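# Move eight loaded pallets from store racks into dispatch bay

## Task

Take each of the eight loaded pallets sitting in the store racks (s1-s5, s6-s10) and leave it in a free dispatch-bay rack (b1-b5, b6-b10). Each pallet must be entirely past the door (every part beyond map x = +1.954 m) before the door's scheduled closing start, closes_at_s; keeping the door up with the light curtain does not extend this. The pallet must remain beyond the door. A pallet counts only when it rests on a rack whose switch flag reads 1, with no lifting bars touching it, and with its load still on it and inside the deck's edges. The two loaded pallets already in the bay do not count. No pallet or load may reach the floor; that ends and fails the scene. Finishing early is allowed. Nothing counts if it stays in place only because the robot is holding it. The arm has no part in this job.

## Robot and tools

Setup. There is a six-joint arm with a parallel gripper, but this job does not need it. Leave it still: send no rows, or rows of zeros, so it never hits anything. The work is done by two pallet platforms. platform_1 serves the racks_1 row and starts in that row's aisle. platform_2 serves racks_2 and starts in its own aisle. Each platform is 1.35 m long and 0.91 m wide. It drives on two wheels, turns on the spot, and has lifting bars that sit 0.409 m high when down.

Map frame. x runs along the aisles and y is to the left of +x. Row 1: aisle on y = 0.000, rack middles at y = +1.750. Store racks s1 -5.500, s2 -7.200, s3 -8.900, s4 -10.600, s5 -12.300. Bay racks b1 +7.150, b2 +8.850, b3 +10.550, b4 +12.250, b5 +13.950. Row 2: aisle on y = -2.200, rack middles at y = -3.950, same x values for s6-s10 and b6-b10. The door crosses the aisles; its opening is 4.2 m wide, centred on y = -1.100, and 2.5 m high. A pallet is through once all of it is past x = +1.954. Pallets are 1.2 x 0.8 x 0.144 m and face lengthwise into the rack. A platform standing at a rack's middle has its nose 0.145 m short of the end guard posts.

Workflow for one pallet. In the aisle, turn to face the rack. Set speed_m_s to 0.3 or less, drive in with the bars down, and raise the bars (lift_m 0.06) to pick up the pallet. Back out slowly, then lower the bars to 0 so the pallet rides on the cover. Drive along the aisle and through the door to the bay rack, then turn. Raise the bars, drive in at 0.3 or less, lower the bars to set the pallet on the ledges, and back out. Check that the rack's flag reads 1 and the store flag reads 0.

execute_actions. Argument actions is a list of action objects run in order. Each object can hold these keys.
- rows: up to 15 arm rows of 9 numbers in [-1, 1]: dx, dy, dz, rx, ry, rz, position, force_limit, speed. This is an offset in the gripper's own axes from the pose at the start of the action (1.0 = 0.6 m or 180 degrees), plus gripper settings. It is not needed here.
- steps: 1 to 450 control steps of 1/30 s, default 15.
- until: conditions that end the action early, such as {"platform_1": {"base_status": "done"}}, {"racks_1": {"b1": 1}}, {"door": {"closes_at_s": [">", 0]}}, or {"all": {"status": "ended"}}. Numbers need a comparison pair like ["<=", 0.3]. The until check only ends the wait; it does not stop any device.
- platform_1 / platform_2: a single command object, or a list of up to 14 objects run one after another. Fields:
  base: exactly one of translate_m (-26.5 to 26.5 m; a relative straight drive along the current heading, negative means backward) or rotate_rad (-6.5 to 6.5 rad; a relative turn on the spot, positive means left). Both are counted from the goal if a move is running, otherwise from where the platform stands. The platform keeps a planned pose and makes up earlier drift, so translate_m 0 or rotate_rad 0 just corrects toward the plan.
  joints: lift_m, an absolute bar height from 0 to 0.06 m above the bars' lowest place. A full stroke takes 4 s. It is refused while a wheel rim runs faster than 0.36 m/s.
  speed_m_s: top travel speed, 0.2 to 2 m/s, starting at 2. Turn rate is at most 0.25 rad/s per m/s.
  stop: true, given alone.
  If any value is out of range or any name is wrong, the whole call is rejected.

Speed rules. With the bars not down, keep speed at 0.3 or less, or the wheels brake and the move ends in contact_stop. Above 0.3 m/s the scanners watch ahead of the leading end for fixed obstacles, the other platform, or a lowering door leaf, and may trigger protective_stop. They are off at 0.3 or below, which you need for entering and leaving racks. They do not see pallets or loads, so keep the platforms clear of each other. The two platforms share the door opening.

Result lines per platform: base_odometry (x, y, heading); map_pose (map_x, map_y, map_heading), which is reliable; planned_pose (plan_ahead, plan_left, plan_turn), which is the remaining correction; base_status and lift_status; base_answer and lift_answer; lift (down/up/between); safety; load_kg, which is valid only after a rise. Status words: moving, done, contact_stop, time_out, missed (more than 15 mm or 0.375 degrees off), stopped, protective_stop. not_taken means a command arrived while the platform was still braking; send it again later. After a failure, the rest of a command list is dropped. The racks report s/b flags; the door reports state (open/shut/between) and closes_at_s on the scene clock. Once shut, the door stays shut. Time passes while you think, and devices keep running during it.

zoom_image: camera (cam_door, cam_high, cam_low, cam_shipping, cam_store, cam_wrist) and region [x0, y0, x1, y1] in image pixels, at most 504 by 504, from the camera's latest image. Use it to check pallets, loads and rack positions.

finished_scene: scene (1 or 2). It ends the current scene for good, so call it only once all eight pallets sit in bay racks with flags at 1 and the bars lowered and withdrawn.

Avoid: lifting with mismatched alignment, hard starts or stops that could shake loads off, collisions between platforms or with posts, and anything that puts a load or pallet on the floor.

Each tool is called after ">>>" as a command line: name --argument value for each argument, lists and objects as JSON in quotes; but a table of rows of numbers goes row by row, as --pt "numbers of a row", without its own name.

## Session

>>> execute_actions --actions '[]'

Scene clock: 0.00 s.
end_effector_position=(+1.1732, +0.1835, +0.2826) position_measured=3 object_status=3 end_effector_quat_wxyz=(-0.401, +0.636, -0.646, +0.130) end_effector_velocity=(+0.000, +0.001, +0.001) end_effector_angular_velocity=(-0.000, -0.001, +0.001)
Joint positions: [0.036 0.74  1.158 0.689 0.523 2.717]
Joint velocities: [ 0.001 -0.    -0.001 -0.     0.    -0.   ]
Flange force (N, the push that the arm receives, along the gripper's own x y z axes): no reading
Hand target: +1.173, +0.183, +0.283; -0.401, +0.636, -0.646, +0.130
platform_1.base_odometry: x=+0.000 y=+0.000 heading=+0.000 (m, m, rad; from the platform's pose at the start)
platform_1.map_pose: map_x=-2.72 map_y=+0.04 map_heading=-0.0262 (m, m, rad; on the building's map)
platform_1.planned_pose: plan_ahead=+0.00 plan_left=+0.00 plan_turn=+0.0000 (m ahead, m left, rad left of the pose on the map)
platform_1.base_status: done
platform_1.joint_positions: lift_m=+0.000
platform_1.joint_status: done
platform_1: translate_m=0.000 translate_m_goal=0.000 rotate_rad=0.000 rotate_rad_goal=0.000 base_answer=taken lift_m_goal=0.000 lift_answer=taken lift=down safety=ok load_kg=-51 refusals=0 queue=idle queue_left=0
platform_2.base_odometry: x=+0.000 y=+0.000 heading=+0.000 (m, m, rad; from the platform's pose at the start)
platform_2.map_pose: map_x=-2.12 map_y=-2.25 map_heading=-0.0393 (m, m, rad; on the building's map)
platform_2.planned_pose: plan_ahead=+0.00 plan_left=+0.00 plan_turn=+0.0000 (m ahead, m left, rad left of the pose on the map)
platform_2.base_status: done
platform_2.joint_positions: lift_m=+0.000
platform_2.joint_status: done
platform_2: translate_m=0.000 translate_m_goal=0.000 rotate_rad=0.000 rotate_rad_goal=0.000 base_answer=taken lift_m_goal=0.000 lift_answer=taken lift=down safety=ok load_kg=-51 refusals=0 queue=idle queue_left=0
racks_1: s1=1 s2=1 s3=1 s4=0 s5=1 b1=0 b2=1 b3=0 b4=0 b5=0
racks_2: s6=1 s7=1 s8=0 s9=1 s10=1 b6=0 b7=0 b8=0 b9=0 b10=1
door: state=open closes_at_s=510
camera_calibration (this result's frames):
cam_wrist: T_world_to_cam=[[-0.74051, 0.279182, -0.611312, 0.992137], [-0.274962, 0.704147, 0.654654, 0.00666839], [0.613221, 0.652866, -0.444664, -0.530089], [0, 0, 0, 1]] pos_world=[1.06158, 0.0643941, 0.366428]

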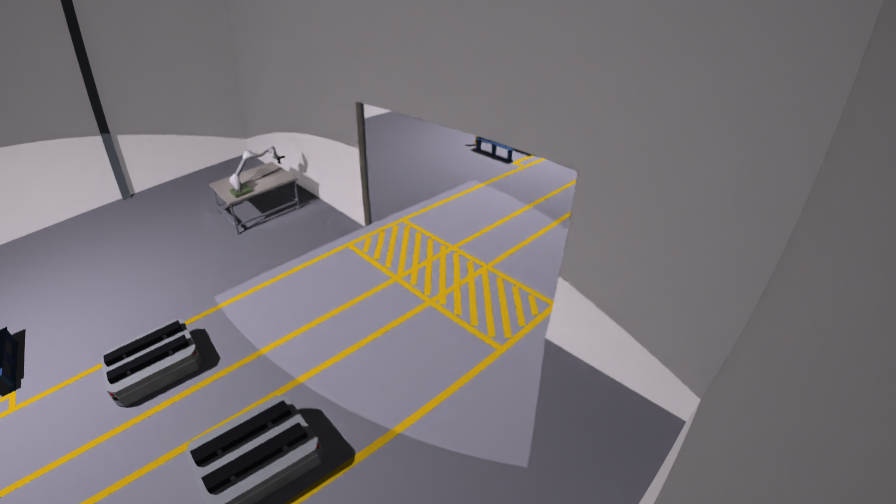

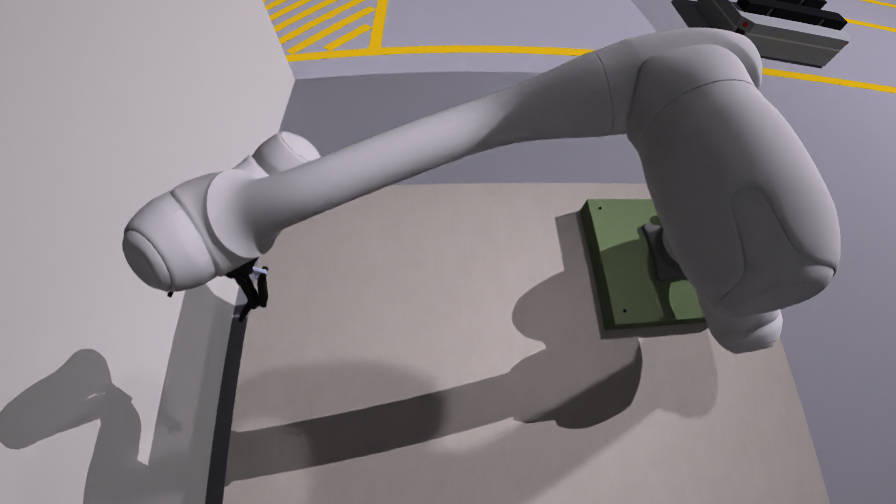

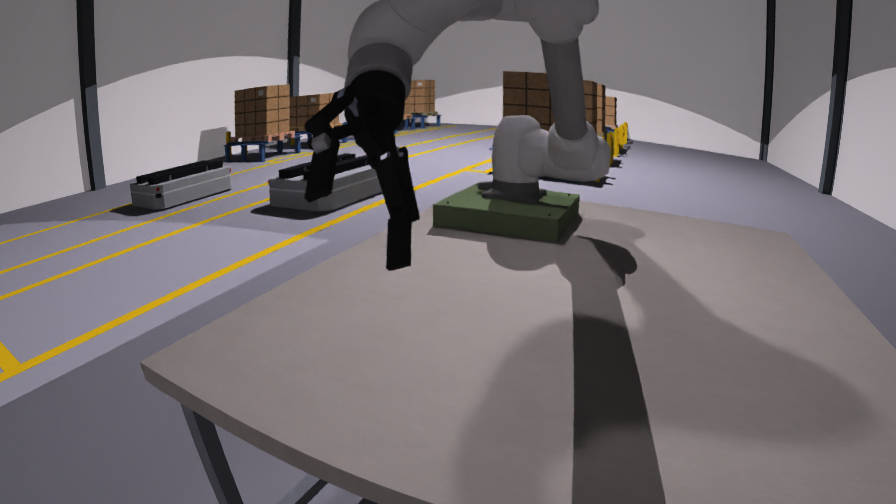

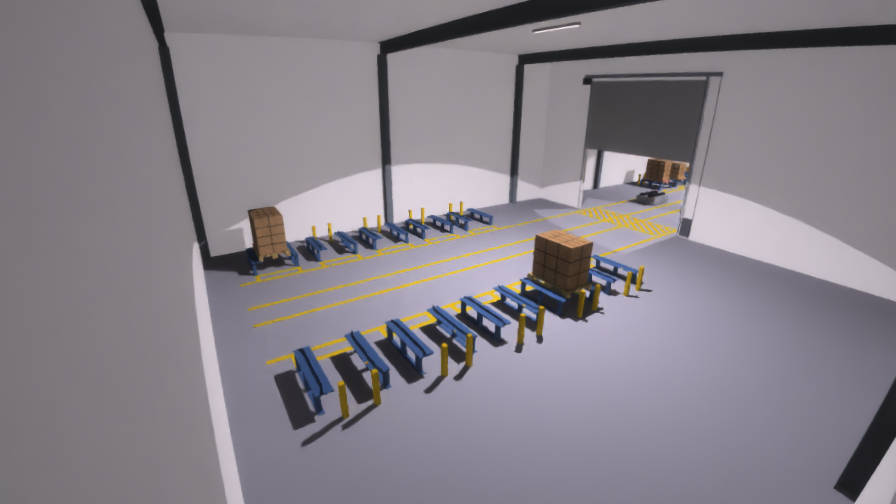

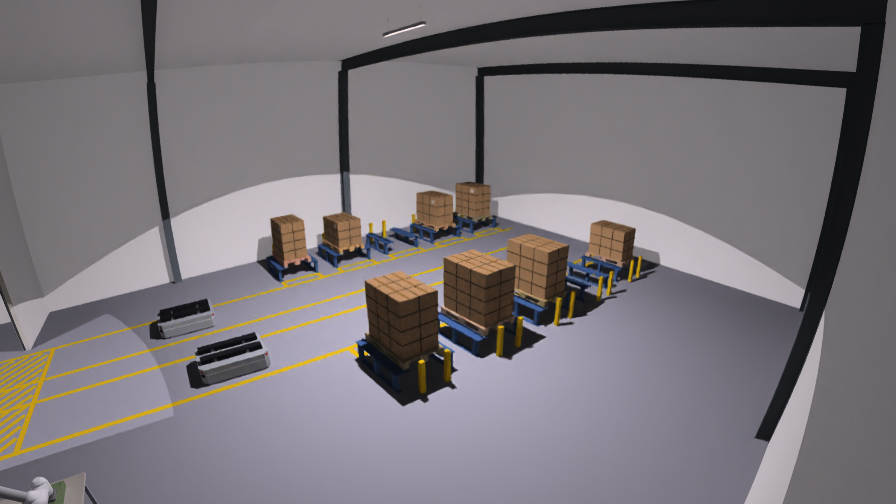

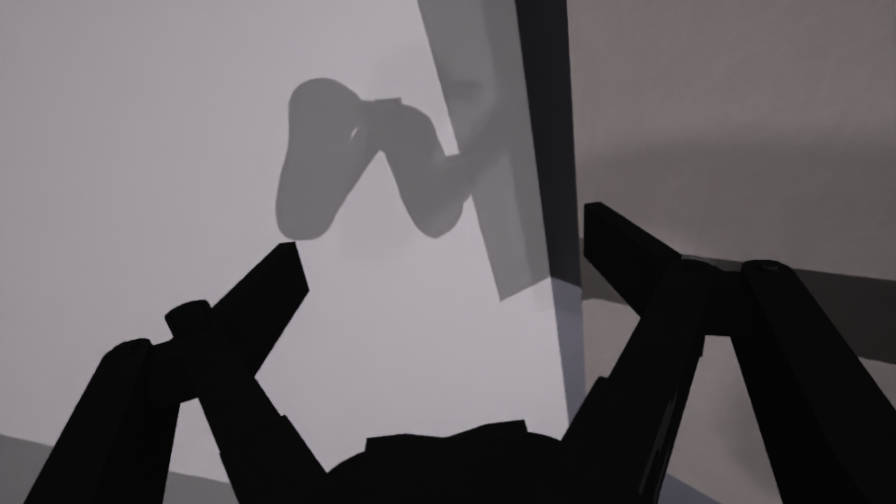

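>>> execute_actions --actions '[{"platform_1":[{"base":{"rotate_rad":0.0262}},{"base":{"translate_m":-9.58}},{"base":{"rotate_rad":1.5708}},{"base":{"translate_m":1.71},"speed_m_s":0.3},{"joints":{"lift_m":0.06}},{"base":{"translate_m":-1.75}},{"joints":{"lift_m":0}},{"base":{"rotate_rad":-1.5708},"speed_m_s":2},{"base":{"translate_m":19.45}},{"base":{"rotate_rad":1.5708}},{"joints":{"lift_m":0.06}},{"base":{"translate_m":1.75},"speed_m_s":0.3},{"joints":{"lift_m":0}},{"base":{"translate_m":-1.75}}],"platform_2":[{"base":{"rotate_rad":0.0393}},{"base":{"translate_m":-10.18}},{"base":{"rotate_rad":-1.5708}},{"base":{"translate_m":1.70},"speed_m_s":0.3},{"joints":{"lift_m":0.06}},{"base":{"translate_m":-1.75}},{"joints":{"lift_m":0}},{"base":{"rotate_rad":1.5708},"speed_m_s":2},{"base":{"translate_m":19.45}},{"base":{"rotate_rad":-1.5708}},{"joints":{"lift_m":0.06}},{"base":{"translate_m":1.75},"speed_m_s":0.3},{"joints":{"lift_m":0}},{"base":{"translate_m":-1.75}}],"steps":450},{"steps":450},{"steps":450}]'

>>> execute_actions --actions '[{"steps":450,"until":{"any":{"status":"ended"}}},{"steps":450,"until":{"platform_1":{"queue":["!=","running"]}}},{"steps":450,"until":{"platform_1":{"queue":["!=","running"]}}},{"platform_1":[{"base":{"rotate_rad":-1.5708},"speed_m_s":2},{"base":{"translate_m":-16.05}},{"base":{"rotate_rad":1.5708}},{"base":{"translate_m":1.75},"speed_m_s":0.3},{"joints":{"lift_m":0.06}},{"base":{"translate_m":-1.75}},{"joints":{"lift_m":0}},{"base":{"rotate_rad":-1.5708},"speed_m_s":2},{"base":{"translate_m":19.45}},{"base":{"rotate_rad":1.5708}},{"joints":{"lift_m":0.06}},{"base":{"translate_m":1.75},"speed_m_s":0.3},{"joints":{"lift_m":0}},{"base":{"translate_m":-1.75}}],"steps":150,"until":{"platform_2":{"queue":["!=","running"]}}}]'

Scene clock: 61.50 s.
end_effector_position=(+1.1732, +0.1835, +0.2826) position_measured=3 object_status=3 end_effector_quat_wxyz=(-0.401, +0.636, -0.646, +0.130) end_effector_velocity=(-0.000, +0.000, -0.002) end_effector_angular_velocity=(-0.001, +0.001, +0.001)
Joint positions: [0.036 0.74  1.158 0.689 0.523 2.717]
Joint velocities: [ 0.     0.001  0.001  0.     0.    -0.001]
Flange force (N, the push that the arm receives, along the gripper's own x y z axes): [0.0 -10.9 13.7]
Flange force at the end of the 1st action (N, along the gripper's axes at the end of the call): [1.4 -7.4 9.0]
Flange force at the end of the 2nd action (N, along the gripper's axes at the end of the call): [-0.1 -6.8 8.1]
Hand target: +1.173, +0.183, +0.283; -0.401, +0.636, -0.646, +0.130
platform_1.base_odometry: x=-7.113 y=-0.241 heading=+0.027 (m, m, rad; from the platform's pose at the start)
platform_1.map_pose: map_x=-9.84 map_y=+0.00 map_heading=+0.0044 (m, m, rad; on the building's map)
platform_1.planned_pose: plan_ahead=+16.99 plan_left=-0.07 plan_turn=-0.0043 (m ahead, m left, rad left of the pose on the map)
platform_1.base_status: moving
platform_1.joint_positions: lift_m=+0.000
platform_1.joint_status: done
platform_1: translate_m=-7.107 translate_m_goal=9.889 rotate_rad=0.027 rotate_rad_goal=0.028 base_answer=taken lift_m_goal=0.000 lift_answer=taken lift=down safety=ok load_kg=-48 refusals=0 queue=running queue_left=5
platform_2.base_odometry: x=-7.473 y=-0.240 heading=+0.039 (m, m, rad; from the platform's pose at the start)
platform_2.map_pose: map_x=-9.57 map_y=-2.20 map_heading=-0.0044 (m, m, rad; on the building's map)
platform_2.planned_pose: plan_ahead=+16.72 plan_left=+0.07 plan_turn=+0.0044 (m ahead, m left, rad left of the pose on the map)
platform_2.base_status: moving
platform_2.joint_positions: lift_m=+0.000
platform_2.joint_status: done
platform_2: translate_m=-7.488 translate_m_goal=9.221 rotate_rad=0.039 rotate_rad_goal=0.038 base_answer=taken lift_m_goal=0.000 lift_answer=taken lift=down safety=ok load_kg=-48 refusals=0 queue=running queue_left=5
racks_1: s1=1 s2=1 s3=1 s4=0 s5=0 b1=0 b2=1 b3=0 b4=0 b5=0
racks_2: s6=1 s7=1 s8=0 s9=1 s10=0 b6=0 b7=0 b8=0 b9=0 b10=1
door: state=open closes_at_s=510
camera_calibration (this result's frames):
cam_wrist: T_world_to_cam=[[-0.740511, 0.279182, -0.611311, 0.992137], [-0.274963, 0.704146, 0.654656, 0.00666696], [0.61322, 0.652868, -0.444663, -0.530089], [0, 0, 0, 1]] pos_world=[1.06158, 0.0643962, 0.366429]

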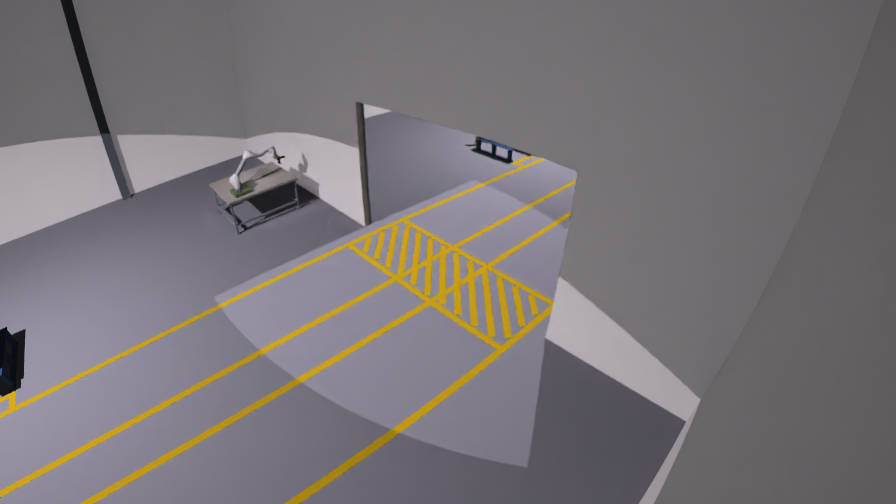

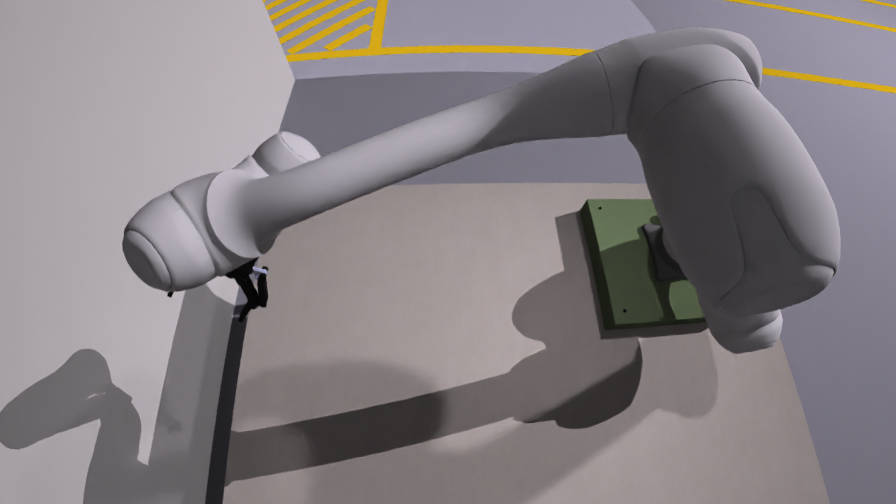

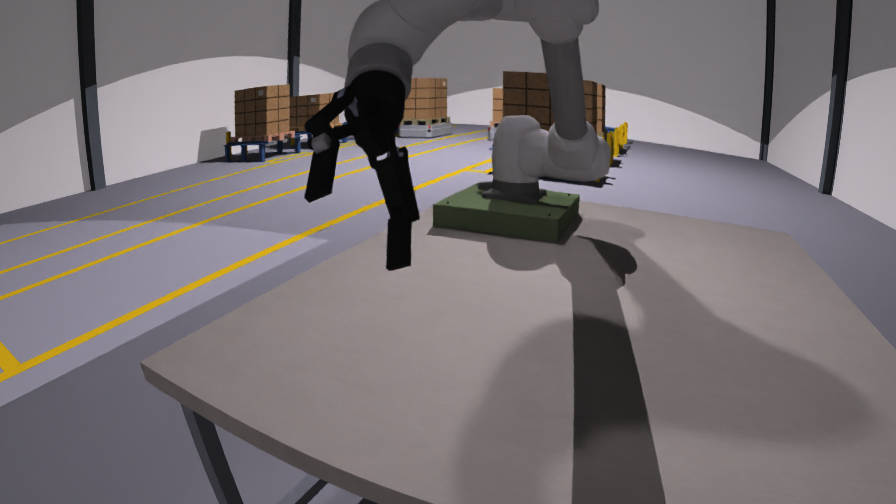

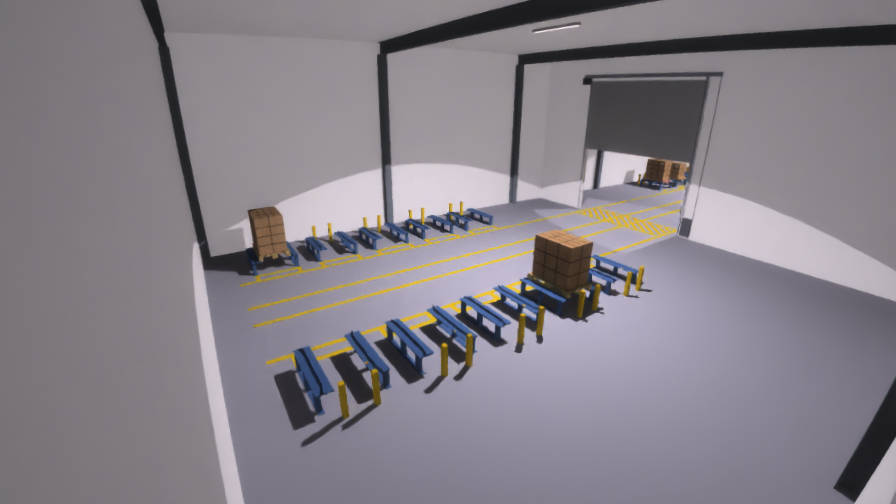

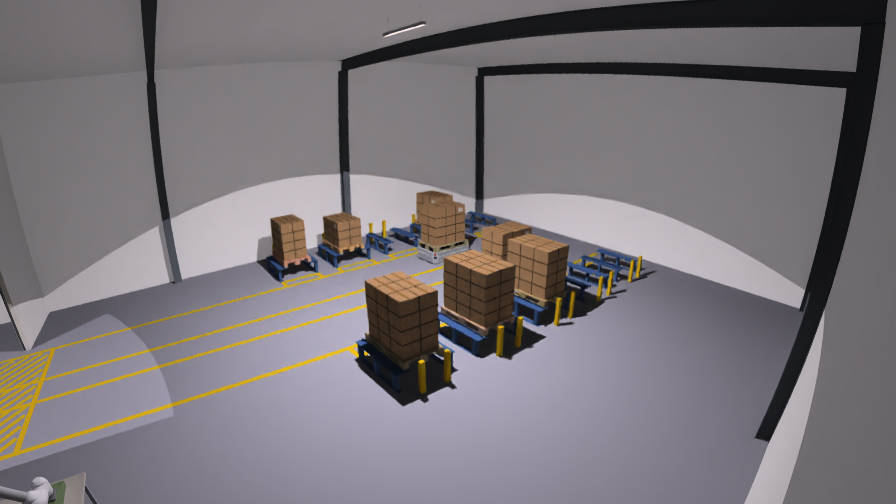

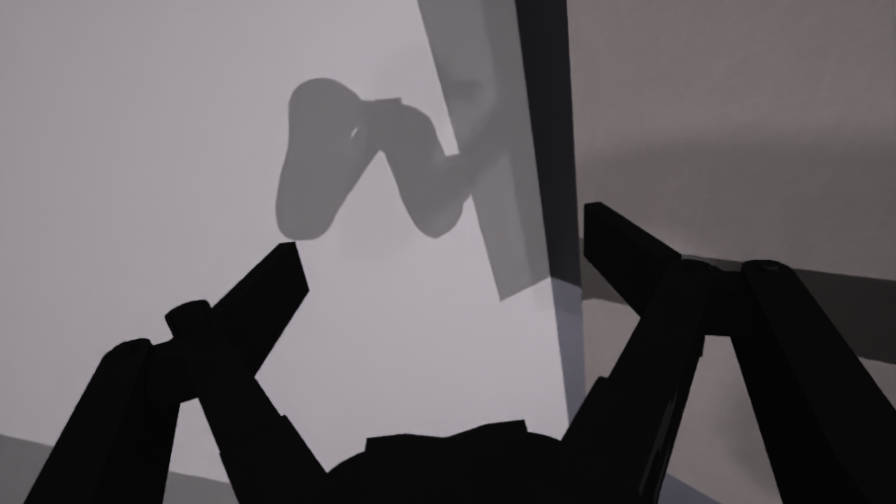

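Scene clock: 99.73 s.
end_effector_position=(+1.1732, +0.1835, +0.2826) position_measured=3 object_status=3 end_effector_quat_wxyz=(-0.401, +0.636, -0.646, +0.130) end_effector_velocity=(+0.000, +0.000, +0.001) end_effector_angular_velocity=(-0.001, -0.001, +0.000)
Joint positions: [0.036 0.74  1.158 0.689 0.523 2.717]
Joint velocities: [ 0.    -0.    -0.001 -0.001 -0.     0.001]
Flange force (N, the push that the arm receives, along the gripper's own x y z axes): [2.3 -10.7 10.0]
Flange force at the end of the 1st action (N, along the gripper's axes at the end of the call): [1.2 -11.0 10.9]
Flange force at the end of the 2nd action (N, along the gripper's axes at the end of the call): [1.4 -9.9 10.7]
Flange force at the end of the 3rd action (N, along the gripper's axes at the end of the call): [-0.5 -6.0 7.7]
Hand target: +1.173, +0.183, +0.283; -0.401, +0.636, -0.646, +0.130
platform_1.base_odometry: x=+9.927 y=+0.208 heading=+1.400 (m, m, rad; from the platform's pose at the start)
platform_1.map_pose: map_x=+7.15 map_y=+0.00 map_heading=+1.3570 (m, m, rad; on the building's map)
platform_1.planned_pose: plan_ahead=+0.00 plan_left=+0.00 plan_turn=-1.3570 (m ahead, m left, rad left of the pose on the map)
platform_1.base_status: moving
platform_1.joint_positions: lift_m=+0.000
platform_1.joint_status: done
platform_1: translate_m=9.910 translate_m_goal=9.910 rotate_rad=1.383 rotate_rad_goal=0.030 base_answer=taken lift_m_goal=0.000 lift_answer=taken lift=down safety=ok load_kg=-48 refusals=0 queue=running queue_left=13
platform_2.base_odometry: x=+9.310 y=+0.441 heading=-1.538 (m, m, rad; from the platform's pose at the start)
platform_2.map_pose: map_x=+7.15 map_y=-2.20 map_heading=-1.5708 (m, m, rad; on the building's map)
platform_2.planned_pose: plan_ahead=+0.00 plan_left=+0.00 plan_turn=+0.0000 (m ahead, m left, rad left of the pose on the map)
platform_2.base_status: done
platform_2.joint_positions: lift_m=+0.000
platform_2.joint_status: done
platform_2: translate_m=9.280 translate_m_goal=9.280 rotate_rad=-1.538 rotate_rad_goal=-1.539 base_answer=taken lift_m_goal=0.000 lift_answer=taken lift=down safety=ok load_kg=-48 refusals=0 queue=done queue_left=0
racks_1: s1=1 s2=1 s3=1 s4=0 s5=0 b1=1 b2=1 b3=0 b4=0 b5=0
racks_2: s6=1 s7=1 s8=0 s9=1 s10=0 b6=1 b7=0 b8=0 b9=0 b10=1
door: state=open closes_at_s=510
camera_calibration (this result's frames):
cam_wrist: T_world_to_cam=[[-0.740511, 0.279182, -0.611311, 0.992138], [-0.274963, 0.704146, 0.654656, 0.0066672], [0.61322, 0.652868, -0.444663, -0.530089], [0, 0, 0, 1]] pos_world=[1.06158, 0.0643962, 0.366429]

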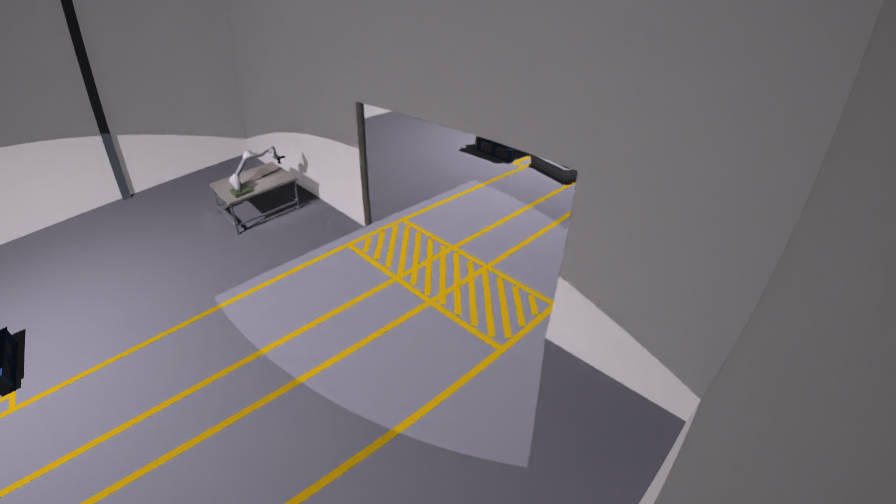

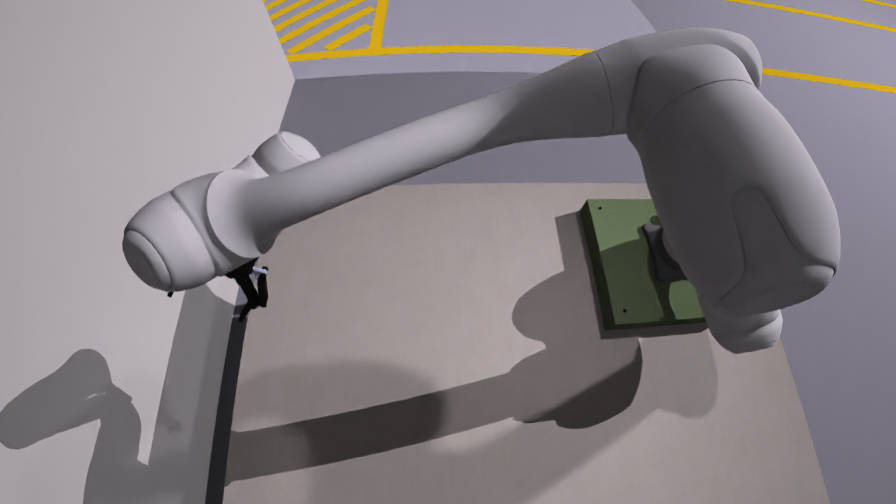

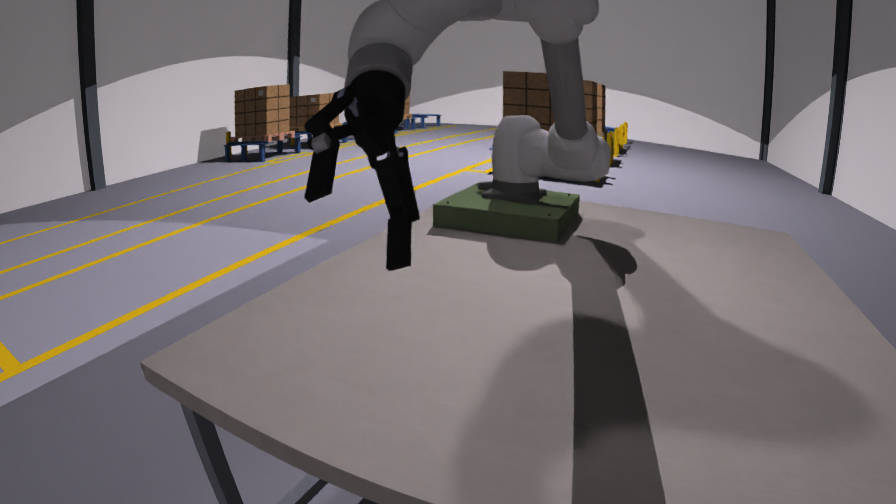

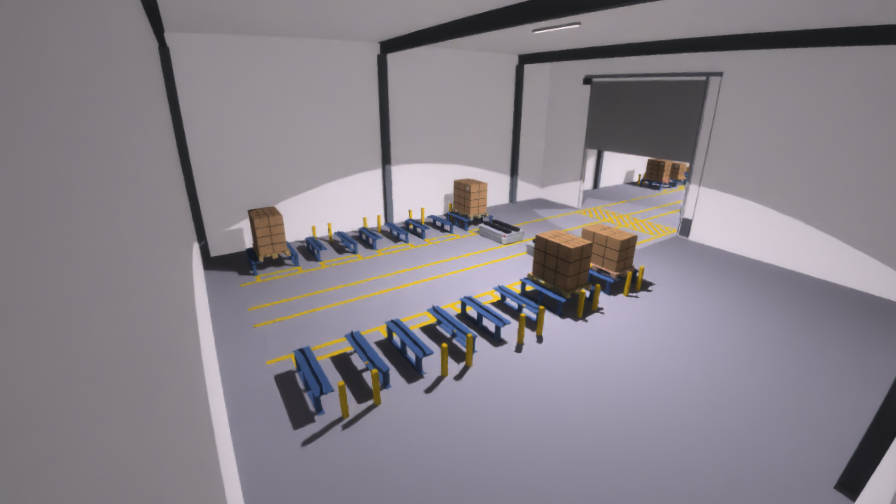

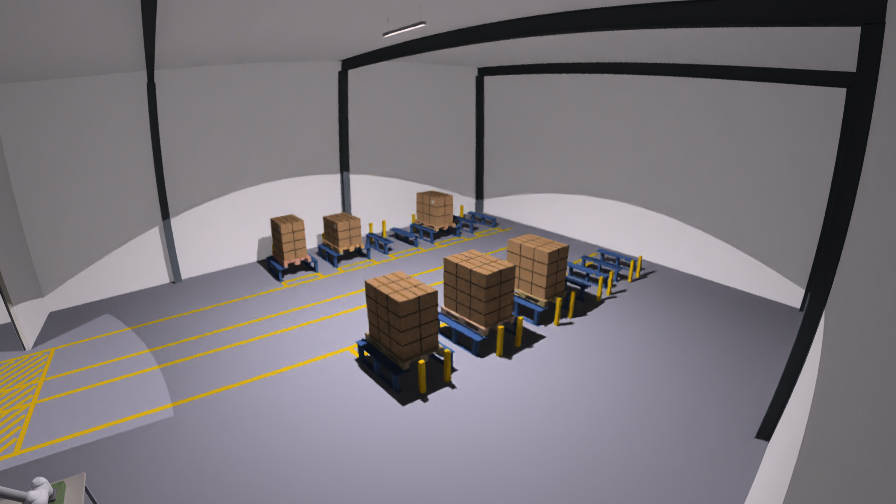

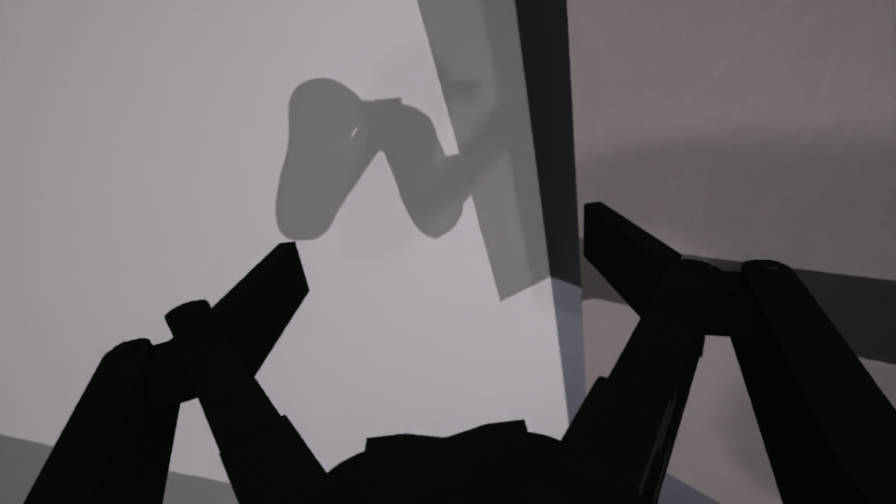

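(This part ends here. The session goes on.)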